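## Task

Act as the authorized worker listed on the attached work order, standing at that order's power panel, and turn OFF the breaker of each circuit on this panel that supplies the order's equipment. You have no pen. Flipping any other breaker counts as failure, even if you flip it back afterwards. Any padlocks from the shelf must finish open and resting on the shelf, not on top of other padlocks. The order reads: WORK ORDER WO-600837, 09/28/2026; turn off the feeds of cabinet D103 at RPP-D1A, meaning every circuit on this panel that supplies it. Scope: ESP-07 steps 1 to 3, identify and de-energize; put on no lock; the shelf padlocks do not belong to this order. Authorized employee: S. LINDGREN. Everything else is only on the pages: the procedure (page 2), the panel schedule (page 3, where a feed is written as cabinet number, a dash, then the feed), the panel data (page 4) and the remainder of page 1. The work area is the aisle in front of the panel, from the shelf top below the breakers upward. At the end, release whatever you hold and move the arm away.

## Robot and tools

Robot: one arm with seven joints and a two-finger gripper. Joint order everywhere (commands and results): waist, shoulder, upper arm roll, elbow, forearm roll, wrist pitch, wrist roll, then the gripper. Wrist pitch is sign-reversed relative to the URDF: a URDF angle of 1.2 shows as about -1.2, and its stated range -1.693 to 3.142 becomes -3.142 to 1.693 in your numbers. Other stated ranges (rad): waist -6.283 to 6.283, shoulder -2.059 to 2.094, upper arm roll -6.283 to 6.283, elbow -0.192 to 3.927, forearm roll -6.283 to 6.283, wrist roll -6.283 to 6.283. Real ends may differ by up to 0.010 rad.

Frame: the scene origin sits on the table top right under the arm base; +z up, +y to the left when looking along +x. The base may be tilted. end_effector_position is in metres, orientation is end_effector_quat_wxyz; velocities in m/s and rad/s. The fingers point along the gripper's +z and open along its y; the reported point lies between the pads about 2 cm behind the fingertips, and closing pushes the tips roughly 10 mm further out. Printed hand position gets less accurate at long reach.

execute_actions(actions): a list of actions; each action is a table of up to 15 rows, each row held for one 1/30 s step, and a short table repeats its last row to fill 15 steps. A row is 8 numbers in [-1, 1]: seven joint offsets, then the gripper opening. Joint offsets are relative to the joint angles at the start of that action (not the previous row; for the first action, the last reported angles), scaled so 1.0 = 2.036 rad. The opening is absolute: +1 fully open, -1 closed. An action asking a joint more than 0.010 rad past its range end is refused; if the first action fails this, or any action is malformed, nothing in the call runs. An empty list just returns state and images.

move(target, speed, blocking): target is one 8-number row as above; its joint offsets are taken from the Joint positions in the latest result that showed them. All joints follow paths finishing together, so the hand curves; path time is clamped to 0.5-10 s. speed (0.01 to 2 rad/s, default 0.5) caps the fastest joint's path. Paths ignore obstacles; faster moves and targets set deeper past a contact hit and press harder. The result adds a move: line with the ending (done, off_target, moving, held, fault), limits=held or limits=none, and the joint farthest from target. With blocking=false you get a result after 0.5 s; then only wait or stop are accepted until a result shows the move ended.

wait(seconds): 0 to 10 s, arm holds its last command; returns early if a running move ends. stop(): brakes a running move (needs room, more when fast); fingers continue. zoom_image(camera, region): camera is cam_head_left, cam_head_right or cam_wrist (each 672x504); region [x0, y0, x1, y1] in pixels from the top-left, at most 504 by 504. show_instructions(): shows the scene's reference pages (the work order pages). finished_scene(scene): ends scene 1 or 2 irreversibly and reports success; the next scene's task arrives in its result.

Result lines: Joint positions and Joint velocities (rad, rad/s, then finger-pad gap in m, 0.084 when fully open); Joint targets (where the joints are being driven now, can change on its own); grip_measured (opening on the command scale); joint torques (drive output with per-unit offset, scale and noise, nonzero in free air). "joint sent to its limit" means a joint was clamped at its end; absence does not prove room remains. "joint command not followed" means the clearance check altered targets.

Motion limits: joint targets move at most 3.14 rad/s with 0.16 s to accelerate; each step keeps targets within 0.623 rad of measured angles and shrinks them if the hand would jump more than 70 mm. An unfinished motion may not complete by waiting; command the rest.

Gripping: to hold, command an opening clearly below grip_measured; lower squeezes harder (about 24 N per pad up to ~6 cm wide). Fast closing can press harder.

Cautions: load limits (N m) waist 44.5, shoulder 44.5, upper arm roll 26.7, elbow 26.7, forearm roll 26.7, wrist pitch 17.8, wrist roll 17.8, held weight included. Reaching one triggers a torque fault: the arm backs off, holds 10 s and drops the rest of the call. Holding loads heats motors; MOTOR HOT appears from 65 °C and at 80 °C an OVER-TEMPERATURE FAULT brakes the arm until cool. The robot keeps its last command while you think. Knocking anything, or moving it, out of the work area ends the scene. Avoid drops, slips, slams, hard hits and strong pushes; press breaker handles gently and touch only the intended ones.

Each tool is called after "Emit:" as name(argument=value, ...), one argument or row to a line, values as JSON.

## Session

Emit:
show_instructions(
)

Emit:
execute_actions(
  actions=[],
)

Reference images for this scene: work order page 1, work order page 2, work order page 3, work order page 4.

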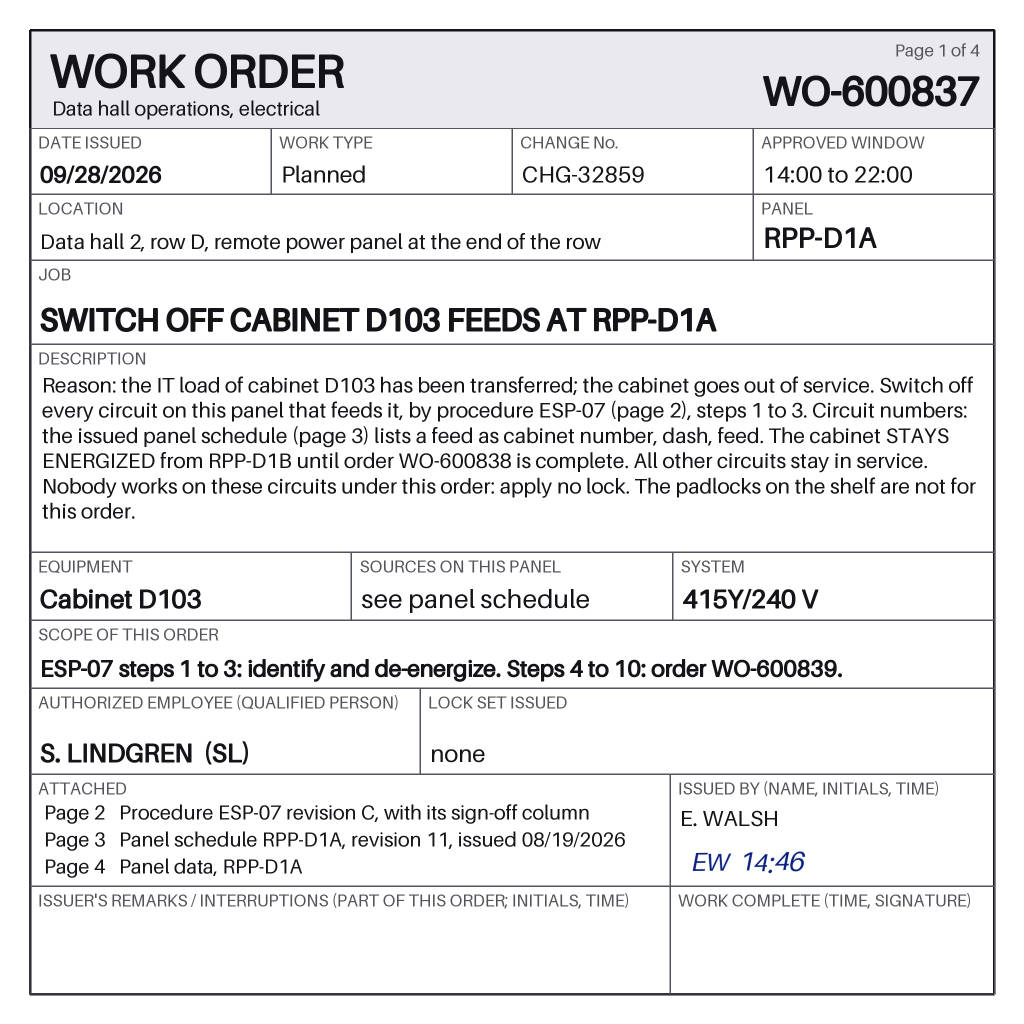

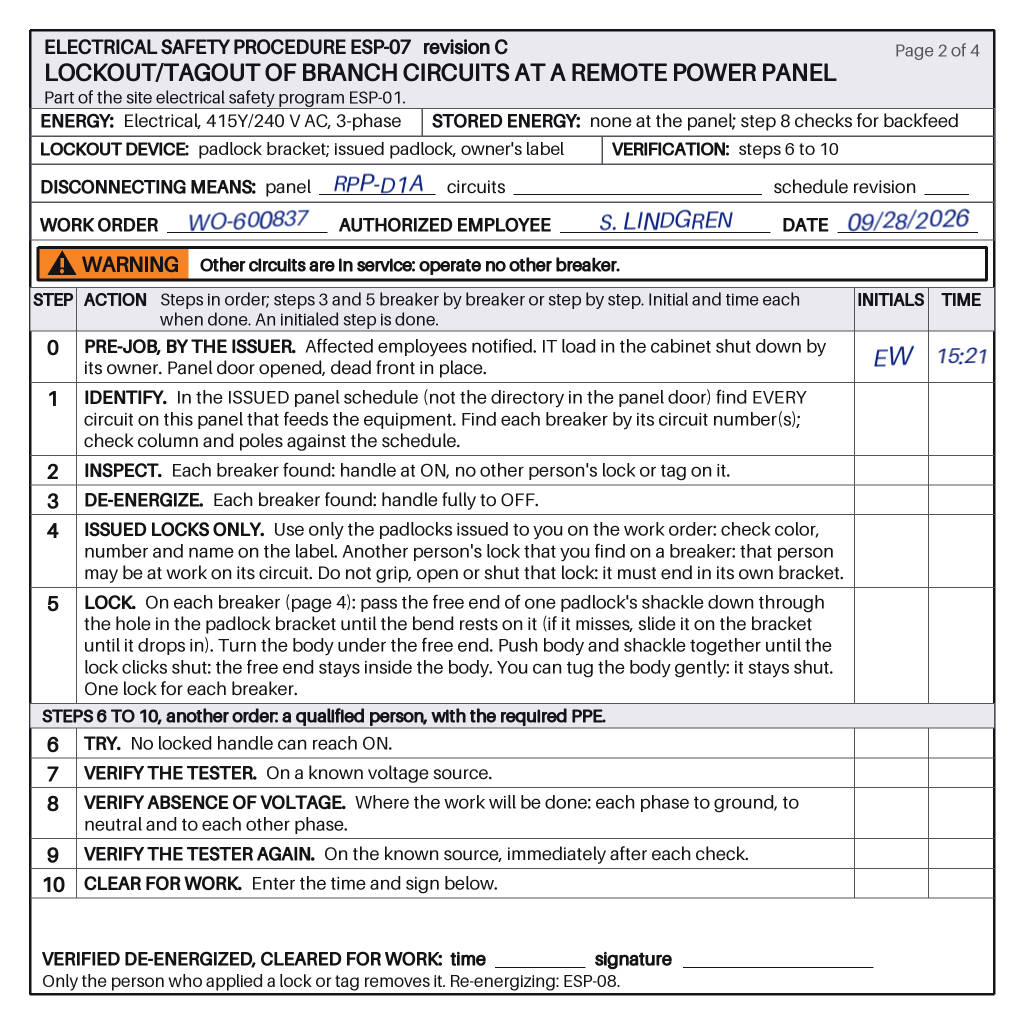

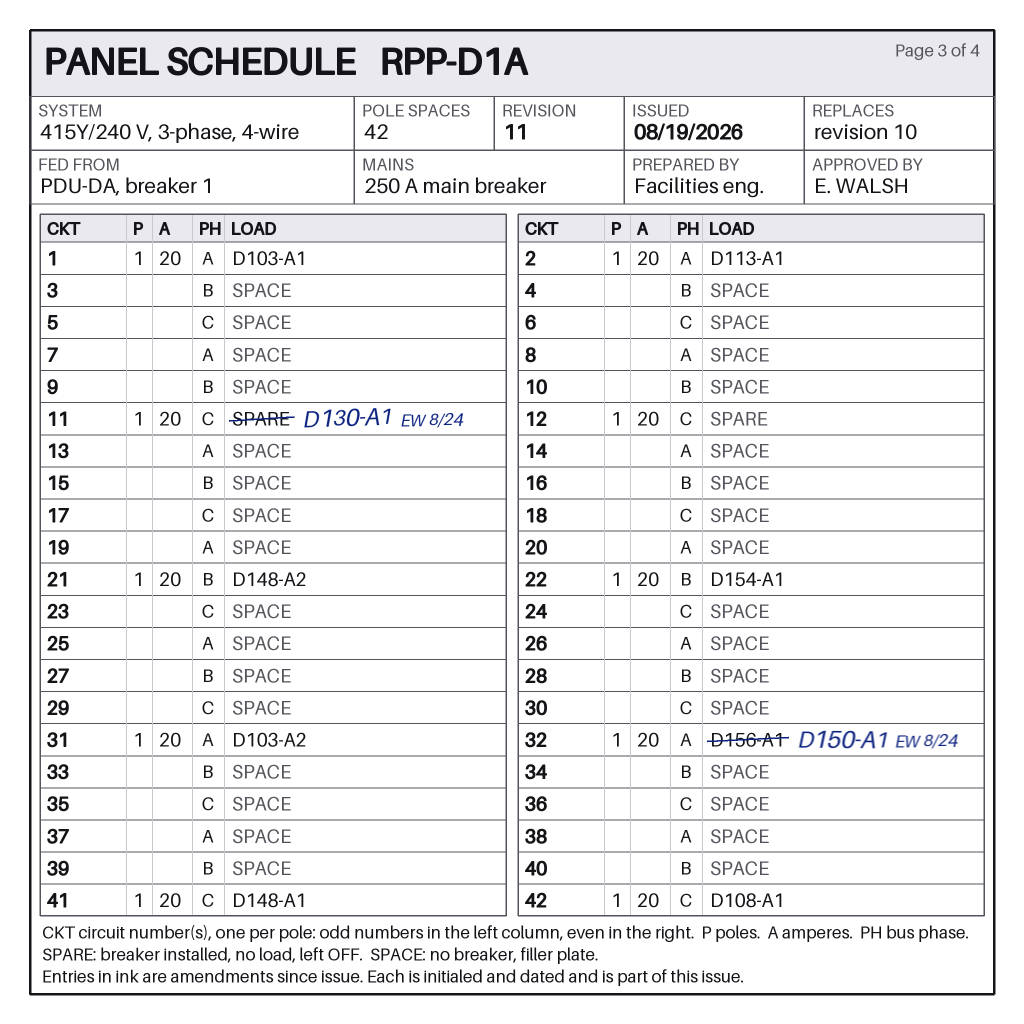

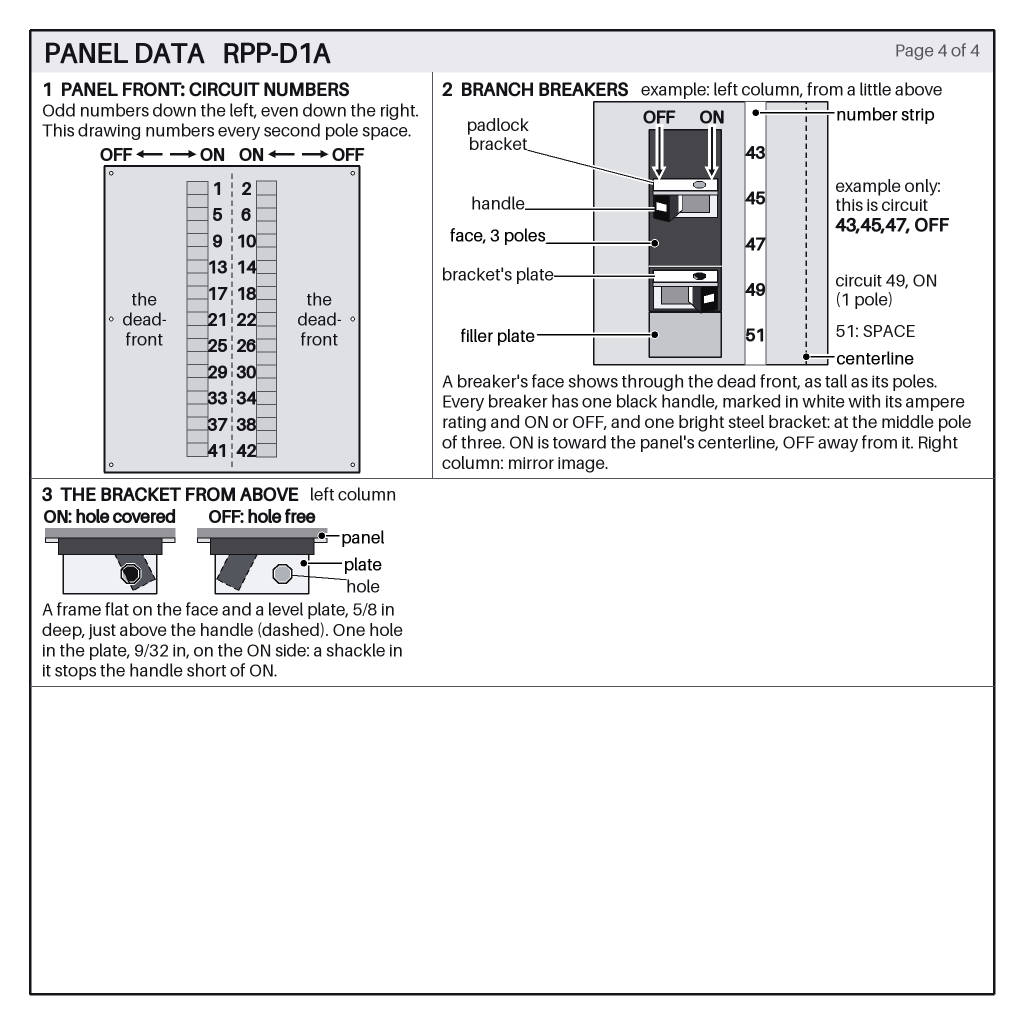

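Scene clock: 0.00 s.
end_effector_position=(+0.4229, -0.0343, +0.3313) grip_measured=+1.00 end_effector_quat_wxyz=(+0.104, +0.988, -0.097, -0.065) end_effector_velocity=(-0.000, +0.000, -0.000) end_effector_angular_velocity=(+0.000, +0.001, -0.000)
Joint names: [waist, shoulder, upper arm roll, elbow, forearm roll, wrist pitch, wrist roll]
Joint positions: [-0.003 -0.249 -0.003  0.917 -0.003 -1.172  0.     0.084]
Joint velocities: [ 0.     0.    -0.    -0.001  0.    -0.     0.     0.   ]
Joint torques (N m, as the arm reports them, + toward a larger Joint positions number): no reading
Joint targets: [-0.003 -0.249 -0.003 0.917 -0.003 -1.172 0.000]

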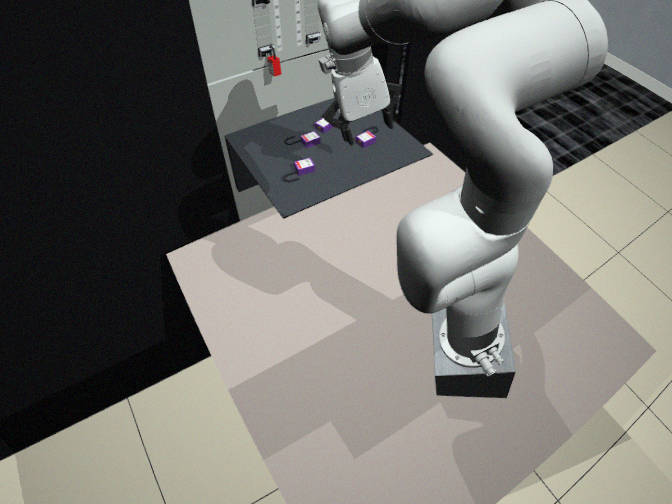

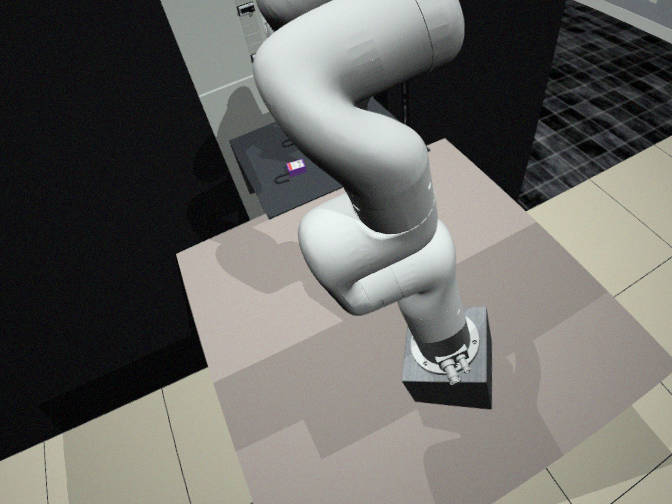

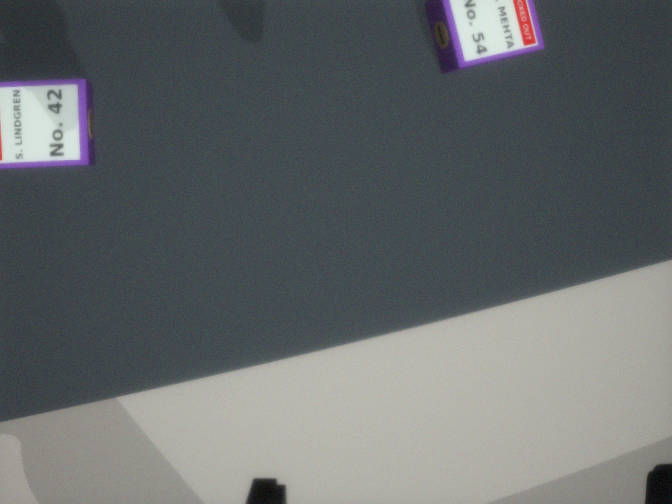

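Emit:
move(
  target=[0.03,-0.05,0,-0.18,0,0.964,0.105,-1],
  speed=1.0,
)

Scene clock: 4.07 s.
end_effector_position=(+0.5699, +0.0257, +0.5718) grip_measured=-1.00 end_effector_quat_wxyz=(+0.042, +0.705, -0.043, +0.707) end_effector_velocity=(-0.000, -0.000, +0.002) end_effector_angular_velocity=(-0.001, -0.004, -0.000)
Joint names: [waist, shoulder, upper arm roll, elbow, forearm roll, wrist pitch, wrist roll]
Joint positions: [ 0.058 -0.351 -0.003  0.55  -0.003  0.79   0.214  0.   ]
Joint velocities: [-0.001 -0.001  0.     0.    -0.     0.003  0.     0.   ]
Joint torques (N m, as the arm reports them, + toward a larger Joint positions number): [ -2.17 -18.18  -3.08  12.4    1.07   2.67   0.24]
Joint targets: [0.058 -0.351 -0.003 0.550 -0.003 0.790 0.214]
move: done; limits=none; farthest joint: the waist, 0.000 radians from its target (0.061 radians at the start)

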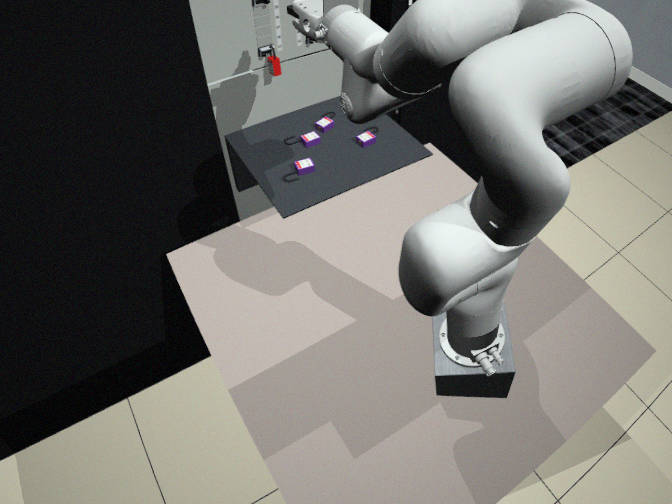

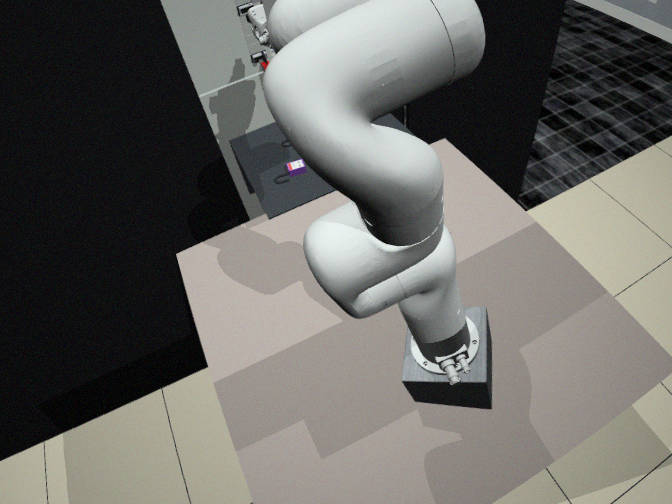

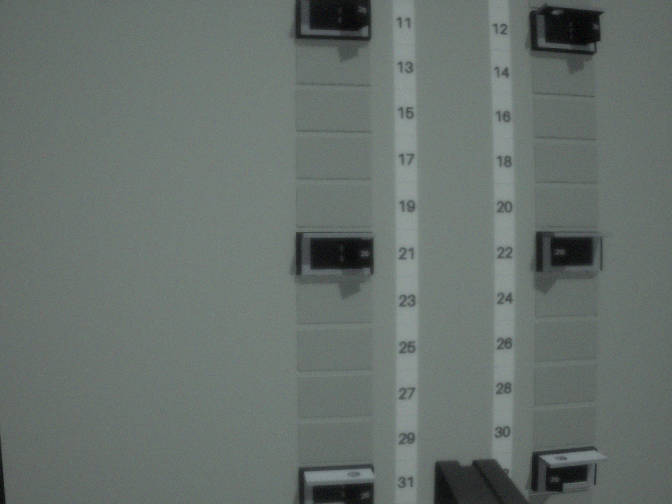

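Emit:
move(
  target=[0,0.27,0,0.2046,0,0.065,0,-1],
  speed=0.5,
)

Scene clock: 6.33 s.
end_effector_position=(+0.6972, -0.0050, +0.5006) grip_measured=-1.00 end_effector_quat_wxyz=(+0.042, +0.705, -0.042, +0.707) end_effector_velocity=(+0.001, -0.001, -0.001) end_effector_angular_velocity=(+0.000, +0.001, -0.001)
Joint names: [waist, shoulder, upper arm roll, elbow, forearm roll, wrist pitch, wrist roll]
Joint positions: [ 0.058  0.198 -0.003  0.967 -0.003  0.922  0.214  0.   ]
Joint velocities: [-0.     0.004 -0.     0.002  0.     0.001 -0.     0.   ]
Joint torques (N m, as the arm reports them, + toward a larger Joint positions number): [ -4.9  -32.96  -3.53  11.74   1.15   2.7    0.09]
Joint targets: [0.058 0.199 -0.003 0.967 -0.003 0.922 0.214]
move: done; limits=none; farthest joint: the waist, 0.000 radians from its target (0.000 radians at the start)

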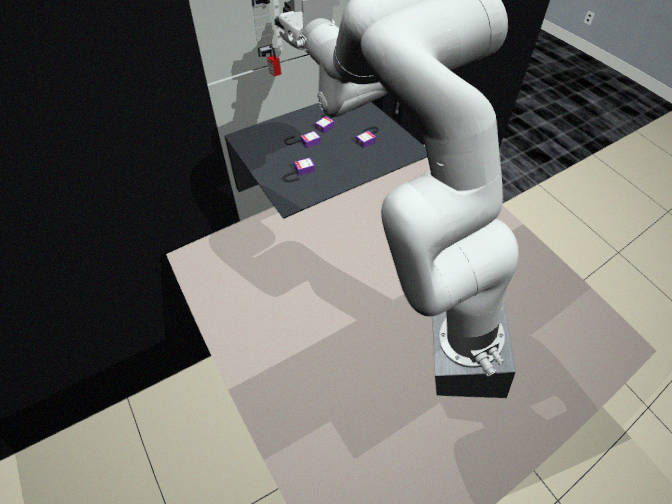

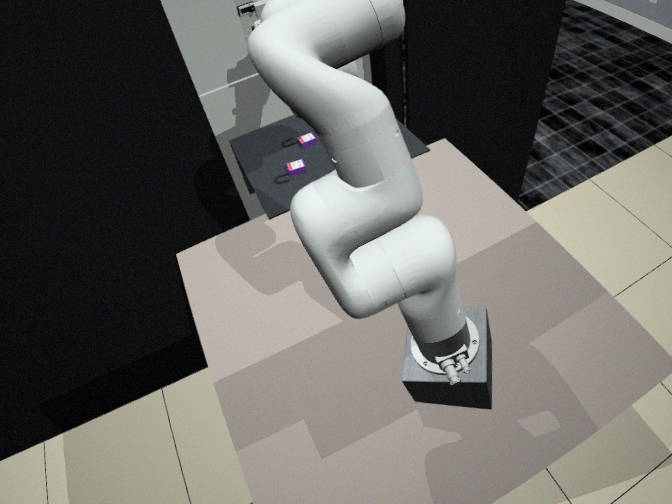

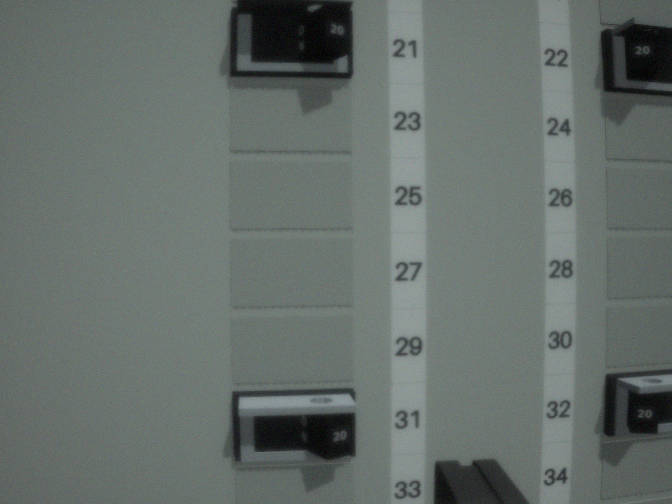

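Emit:
move(
  target=[0,0.0728,0,0.109,0,-0.0368,0,-1],
  speed=0.2,
)

Scene clock: 8.17 s.
end_effector_position=(+0.7498, -0.0120, +0.4972) grip_measured=-1.00 end_effector_quat_wxyz=(+0.042, +0.705, -0.042, +0.706) end_effector_velocity=(+0.000, -0.000, +0.000) end_effector_angular_velocity=(-0.000, -0.000, -0.000)
Joint names: [waist, shoulder, upper arm roll, elbow, forearm roll, wrist pitch, wrist roll]
Joint positions: [ 0.058  0.346 -0.003  1.188 -0.003  0.848  0.214  0.   ]
Joint velocities: [-0.     0.001 -0.     0.002 -0.    -0.001 -0.     0.   ]
Joint torques (N m, as the arm reports them, + toward a larger Joint positions number): [ -6.1  -37.16  -3.96  12.34   1.13   2.71   0.21]
Joint targets: [0.058 0.346 -0.003 1.189 -0.003 0.847 0.214]
move: done; limits=none; farthest joint: the elbow, 0.001 radians from its target (0.222 radians at the start)

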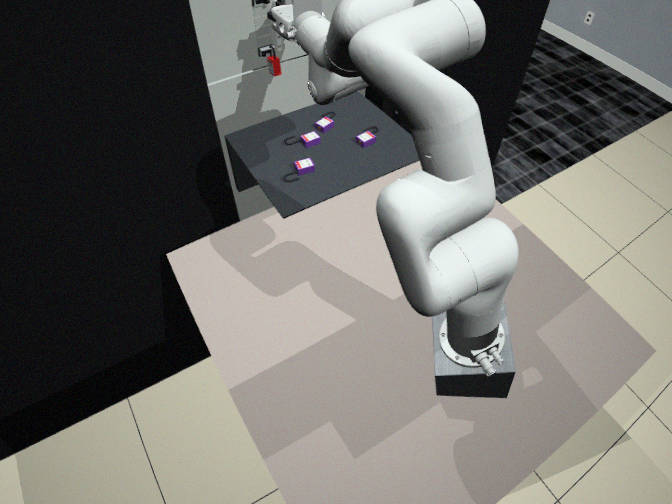

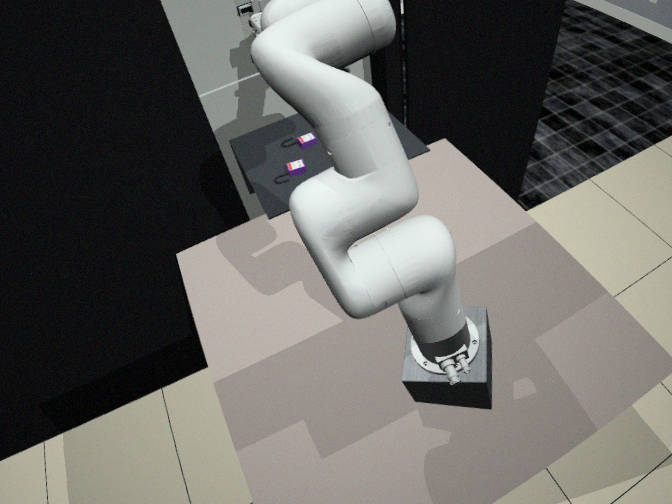

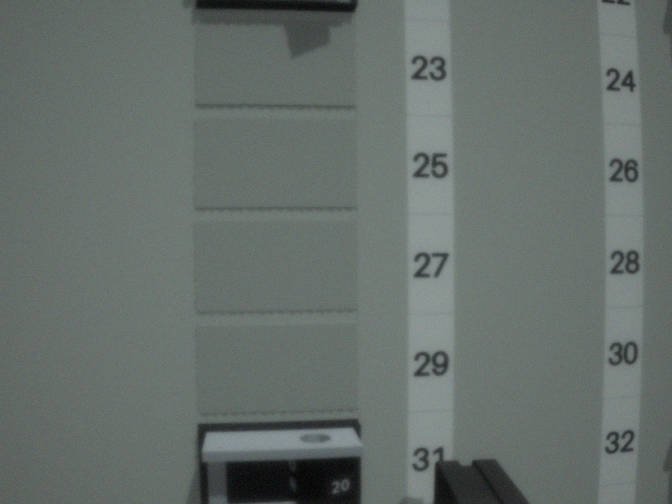

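Emit:
move(
  target=[0.0235,0,0,0,0,0.002,0,-1],
  speed=0.05,
)

Scene clock: 9.83 s.
end_effector_position=(+0.7527, +0.0214, +0.4912) grip_measured=-1.00 end_effector_quat_wxyz=(+0.023, +0.708, -0.027, +0.705) end_effector_velocity=(-0.000, -0.005, +0.001) end_effector_angular_velocity=(-0.000, -0.001, -0.008)
Joint names: [waist, shoulder, upper arm roll, elbow, forearm roll, wrist pitch, wrist roll]
Joint positions: [ 0.106  0.346 -0.003  1.188 -0.003  0.852  0.214  0.   ]
Joint velocities: [-0.004 -0.    -0.003 -0.001  0.002 -0.     0.     0.   ]
Joint torques (N m, as the arm reports them, + toward a larger Joint positions number): [ -5.67 -37.43  -3.7   12.34   0.81   2.74   0.22]
Joint targets: [0.106 0.346 -0.003 1.188 -0.003 0.852 0.214]
move: done; limits=none; farthest joint: the waist, 0.000 radians from its target (0.048 radians at the start)

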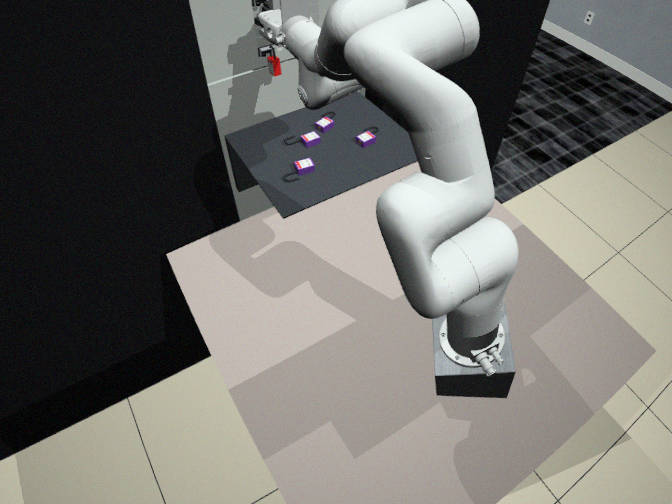

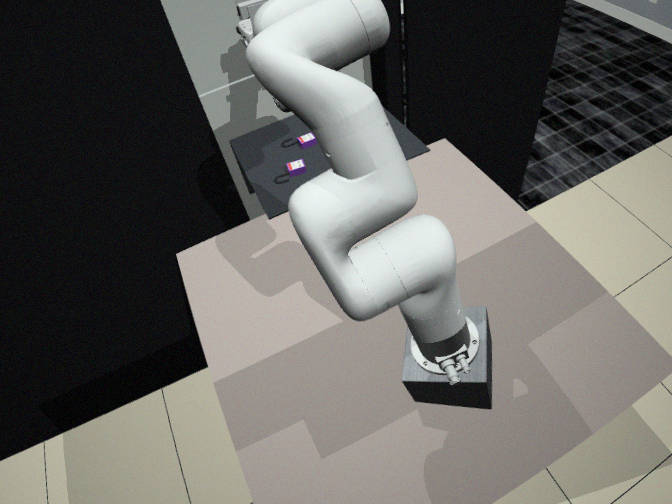

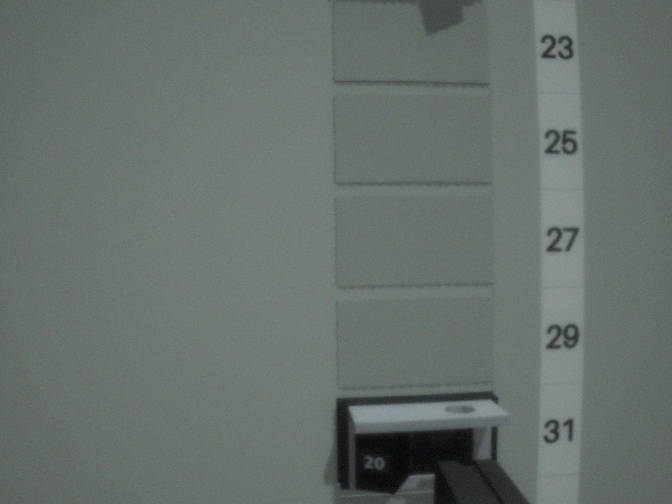

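Emit:
move(
  target=[0,-0.268,0,-0.279,0,0.01,0,-1],
  speed=0.5,
)

Emit:
move(
  target=[-0.083,0.0397,0,0.528,0,-0.502,0.006,-1],
  speed=0.7,
)

Scene clock: 11.90 s.
end_effector_position=(+0.6004, +0.0429, +0.5425) grip_measured=-1.00 end_effector_quat_wxyz=(+0.023, +0.709, -0.028, +0.704) end_effector_velocity=(-0.001, +0.000, +0.001) end_effector_angular_velocity=(-0.000, -0.001, +0.000)
Joint names: [waist, shoulder, upper arm roll, elbow, forearm roll, wrist pitch, wrist roll]
Joint positions: [ 0.106 -0.199 -0.003  0.621 -0.003  0.872  0.214  0.   ]
Joint velocities: [-0.    -0.004  0.    -0.003  0.     0.     0.     0.   ]
Joint torques (N m, as the arm reports them, + toward a larger Joint positions number): [ -2.79 -22.02  -3.07  12.14   1.     2.73   0.14]
Joint targets: [0.106 -0.199 -0.003 0.620 -0.003 0.872 0.214]
move: done; limits=none; farthest joint: the shoulder, 0.001 radians from its target (0.546 radians at the start)

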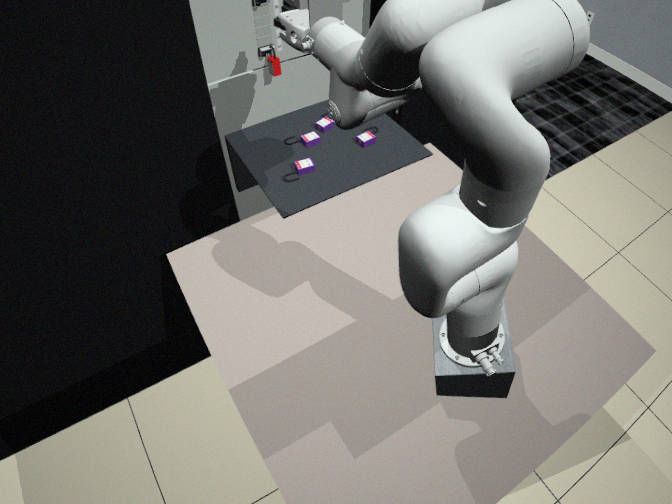

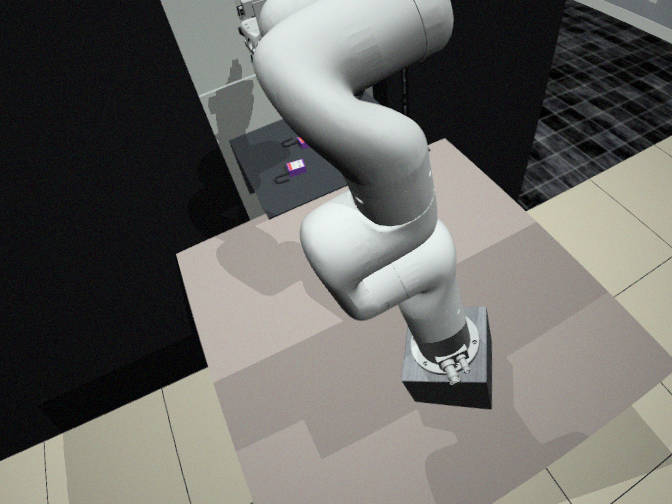

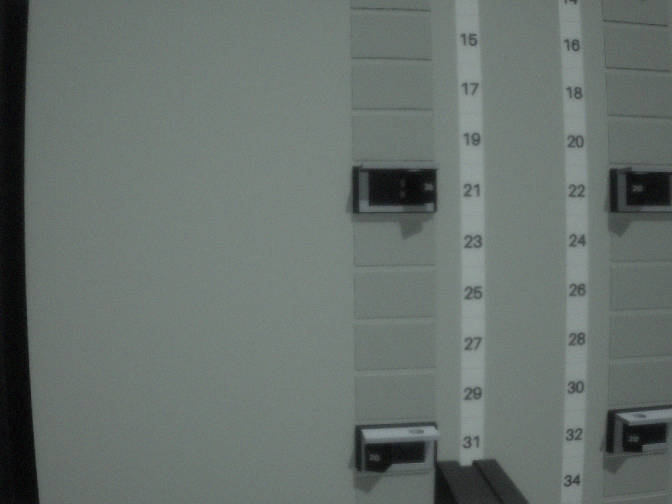

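Scene clock: 14.17 s.
end_effector_position=(+0.6689, +0.0079, +0.8764) grip_measured=-1.00 end_effector_quat_wxyz=(+0.087, +0.701, -0.086, +0.702) end_effector_velocity=(-0.000, +0.000, +0.001) end_effector_angular_velocity=(-0.000, -0.001, +0.000)
Joint names: [waist, shoulder, upper arm roll, elbow, forearm roll, wrist pitch, wrist roll]
Joint positions: [-0.063 -0.118 -0.003  1.695 -0.003 -0.15   0.226  0.   ]
Joint velocities: [-0.     0.    -0.     0.002 -0.    -0.001 -0.     0.   ]
Joint torques (N m, as the arm reports them, + toward a larger Joint positions number): [ -3.57 -25.17  -4.04  12.91   0.71   2.8    0.36]
Joint targets: [-0.063 -0.118 -0.003 1.696 -0.003 -0.150 0.226]
move: done; limits=none; farthest joint: the elbow, 0.001 radians from its target (1.075 radians at the start)

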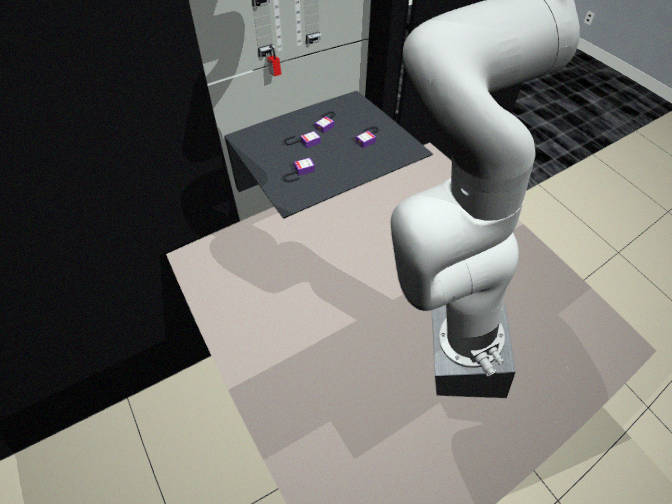

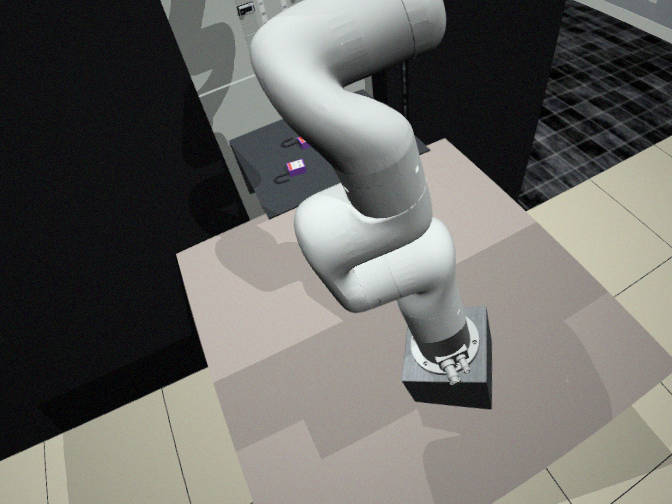

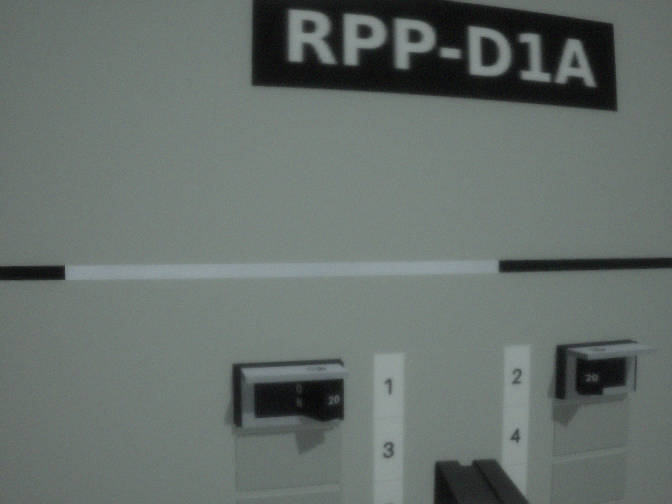

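Emit:
move(
  target=[0,0.1696,0,0.2193,0,-0.0495,0,-1],
  speed=0.3,
)

Scene clock: 16.40 s.
end_effector_position=(+0.7487, -0.0116, +0.8765) grip_measured=-1.00 end_effector_quat_wxyz=(+0.087, +0.701, -0.086, +0.703) end_effector_velocity=(+0.002, -0.001, -0.002) end_effector_angular_velocity=(+0.001, +0.003, -0.001)
Joint names: [waist, shoulder, upper arm roll, elbow, forearm roll, wrist pitch, wrist roll]
Joint positions: [-0.063  0.227 -0.003  2.141 -0.003 -0.25   0.226  0.   ]
Joint velocities: [-0.     0.004  0.     0.001 -0.    -0.    -0.     0.   ]
Joint torques (N m, as the arm reports them, + toward a larger Joint positions number): [ -5.59 -34.28  -3.29  12.22   0.85   2.73   0.05]
Joint targets: [-0.063 0.227 -0.003 2.142 -0.003 -0.251 0.226]
move: done; limits=none; farthest joint: the waist, 0.000 radians from its target (0.000 radians at the start)

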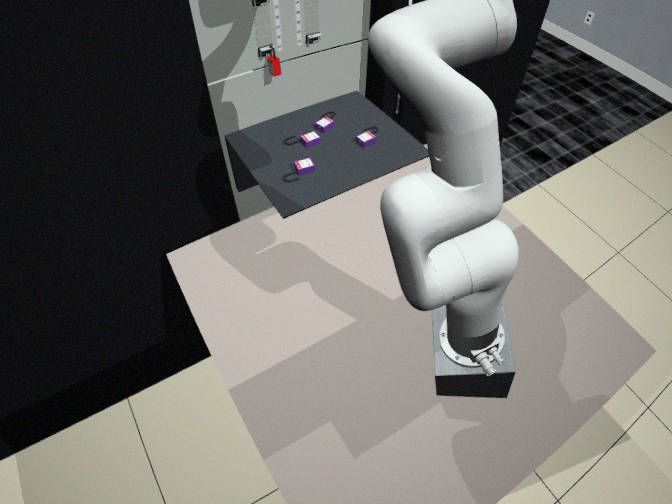

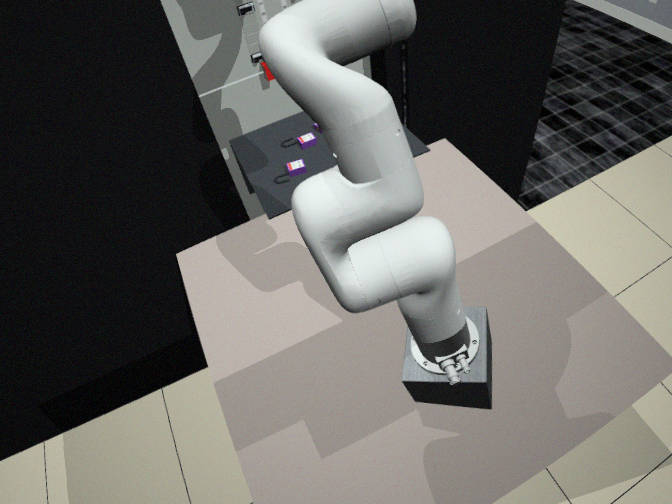

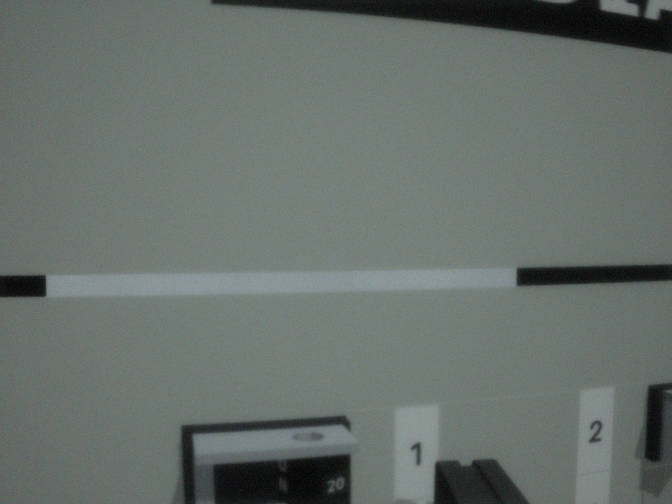

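Emit:
move(
  target=[0.027,-0.003,0,-0.004,0,0.008,0,-1],
  speed=0.05,
)

Emit:
move(
  target=[0,-0.22,0,-0.28,0,0.055,0,-1],
  speed=0.5,
)

Scene clock: 18.20 s.
end_effector_position=(+0.7542, +0.0245, +0.8723) grip_measured=-1.00 end_effector_quat_wxyz=(+0.065, +0.702, -0.068, +0.706) end_effector_velocity=(-0.001, -0.003, +0.001) end_effector_angular_velocity=(-0.001, -0.002, -0.004)
Joint names: [waist, shoulder, upper arm roll, elbow, forearm roll, wrist pitch, wrist roll]
Joint positions: [-0.007  0.221 -0.002  2.133 -0.003 -0.234  0.226  0.   ]
Joint velocities: [-0.002 -0.001 -0.003 -0.     0.     0.     0.     0.   ]
Joint torques (N m, as the arm reports them, + toward a larger Joint positions number): [ -5.68 -34.35  -3.32  12.57   0.43   2.8    0.33]
Joint targets: [-0.008 0.221 -0.003 2.133 -0.003 -0.234 0.226]
move: done; limits=none; farthest joint: the waist, 0.001 radians from its target (0.055 radians at the start)

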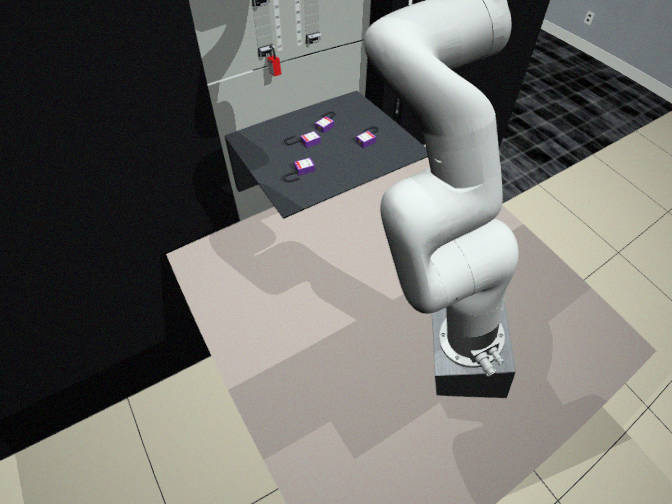

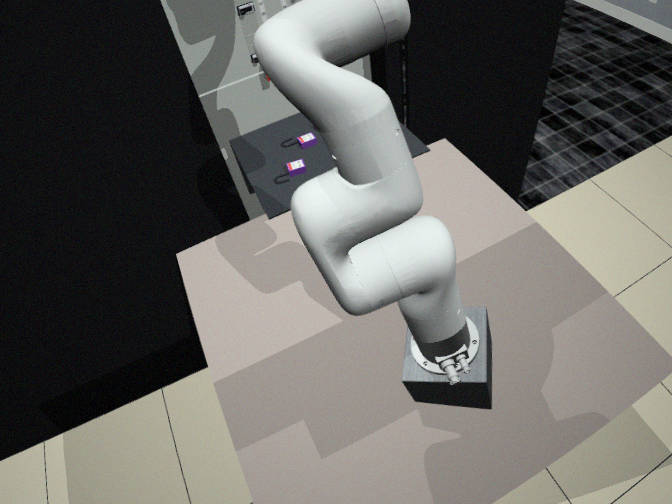

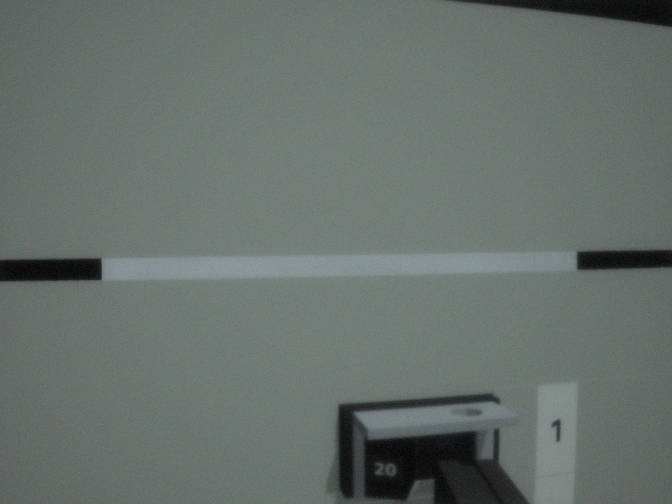

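Scene clock: 19.97 s.
end_effector_position=(+0.6463, +0.0433, +0.8666) grip_measured=-1.00 end_effector_quat_wxyz=(+0.065, +0.706, -0.069, +0.702) end_effector_velocity=(-0.001, +0.001, +0.000) end_effector_angular_velocity=(-0.000, -0.000, +0.001)
Joint names: [waist, shoulder, upper arm roll, elbow, forearm roll, wrist pitch, wrist roll]
Joint positions: [-0.007 -0.227 -0.002  1.564 -0.003 -0.122  0.226  0.   ]
Joint velocities: [ 0.001 -0.003  0.    -0.003 -0.     0.001 -0.     0.   ]
Joint torques (N m, as the arm reports them, + toward a larger Joint positions number): [ -2.9  -22.47  -4.01  13.03   0.88   2.58   0.24]
Joint targets: [-0.007 -0.227 -0.002 1.563 -0.003 -0.122 0.226]
move: done; limits=none; farthest joint: the elbow, 0.001 radians from its target (0.570 radians at the start)

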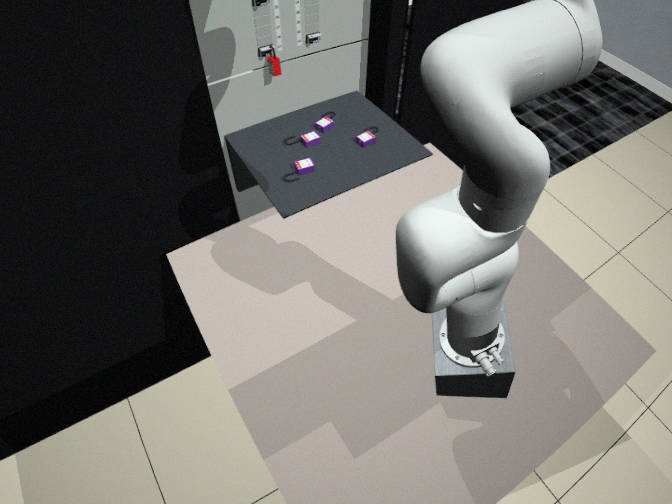

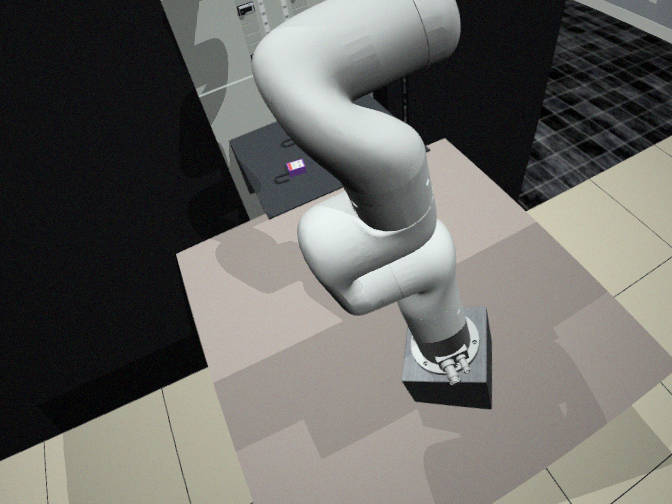

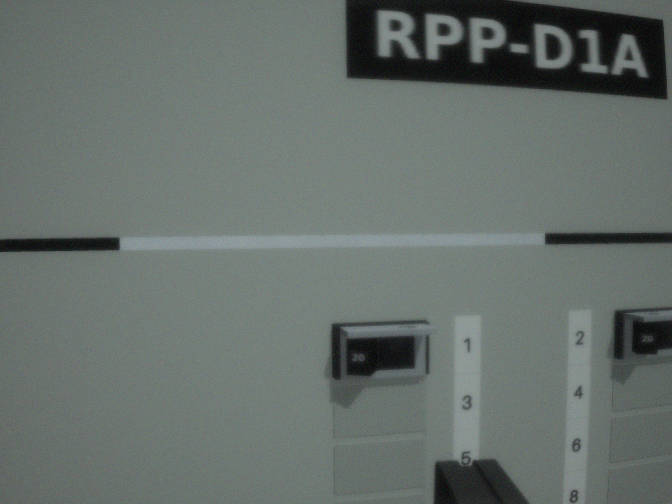

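Emit:
finished_scene(
  scene=2,
)

The scene is finished: the task was done.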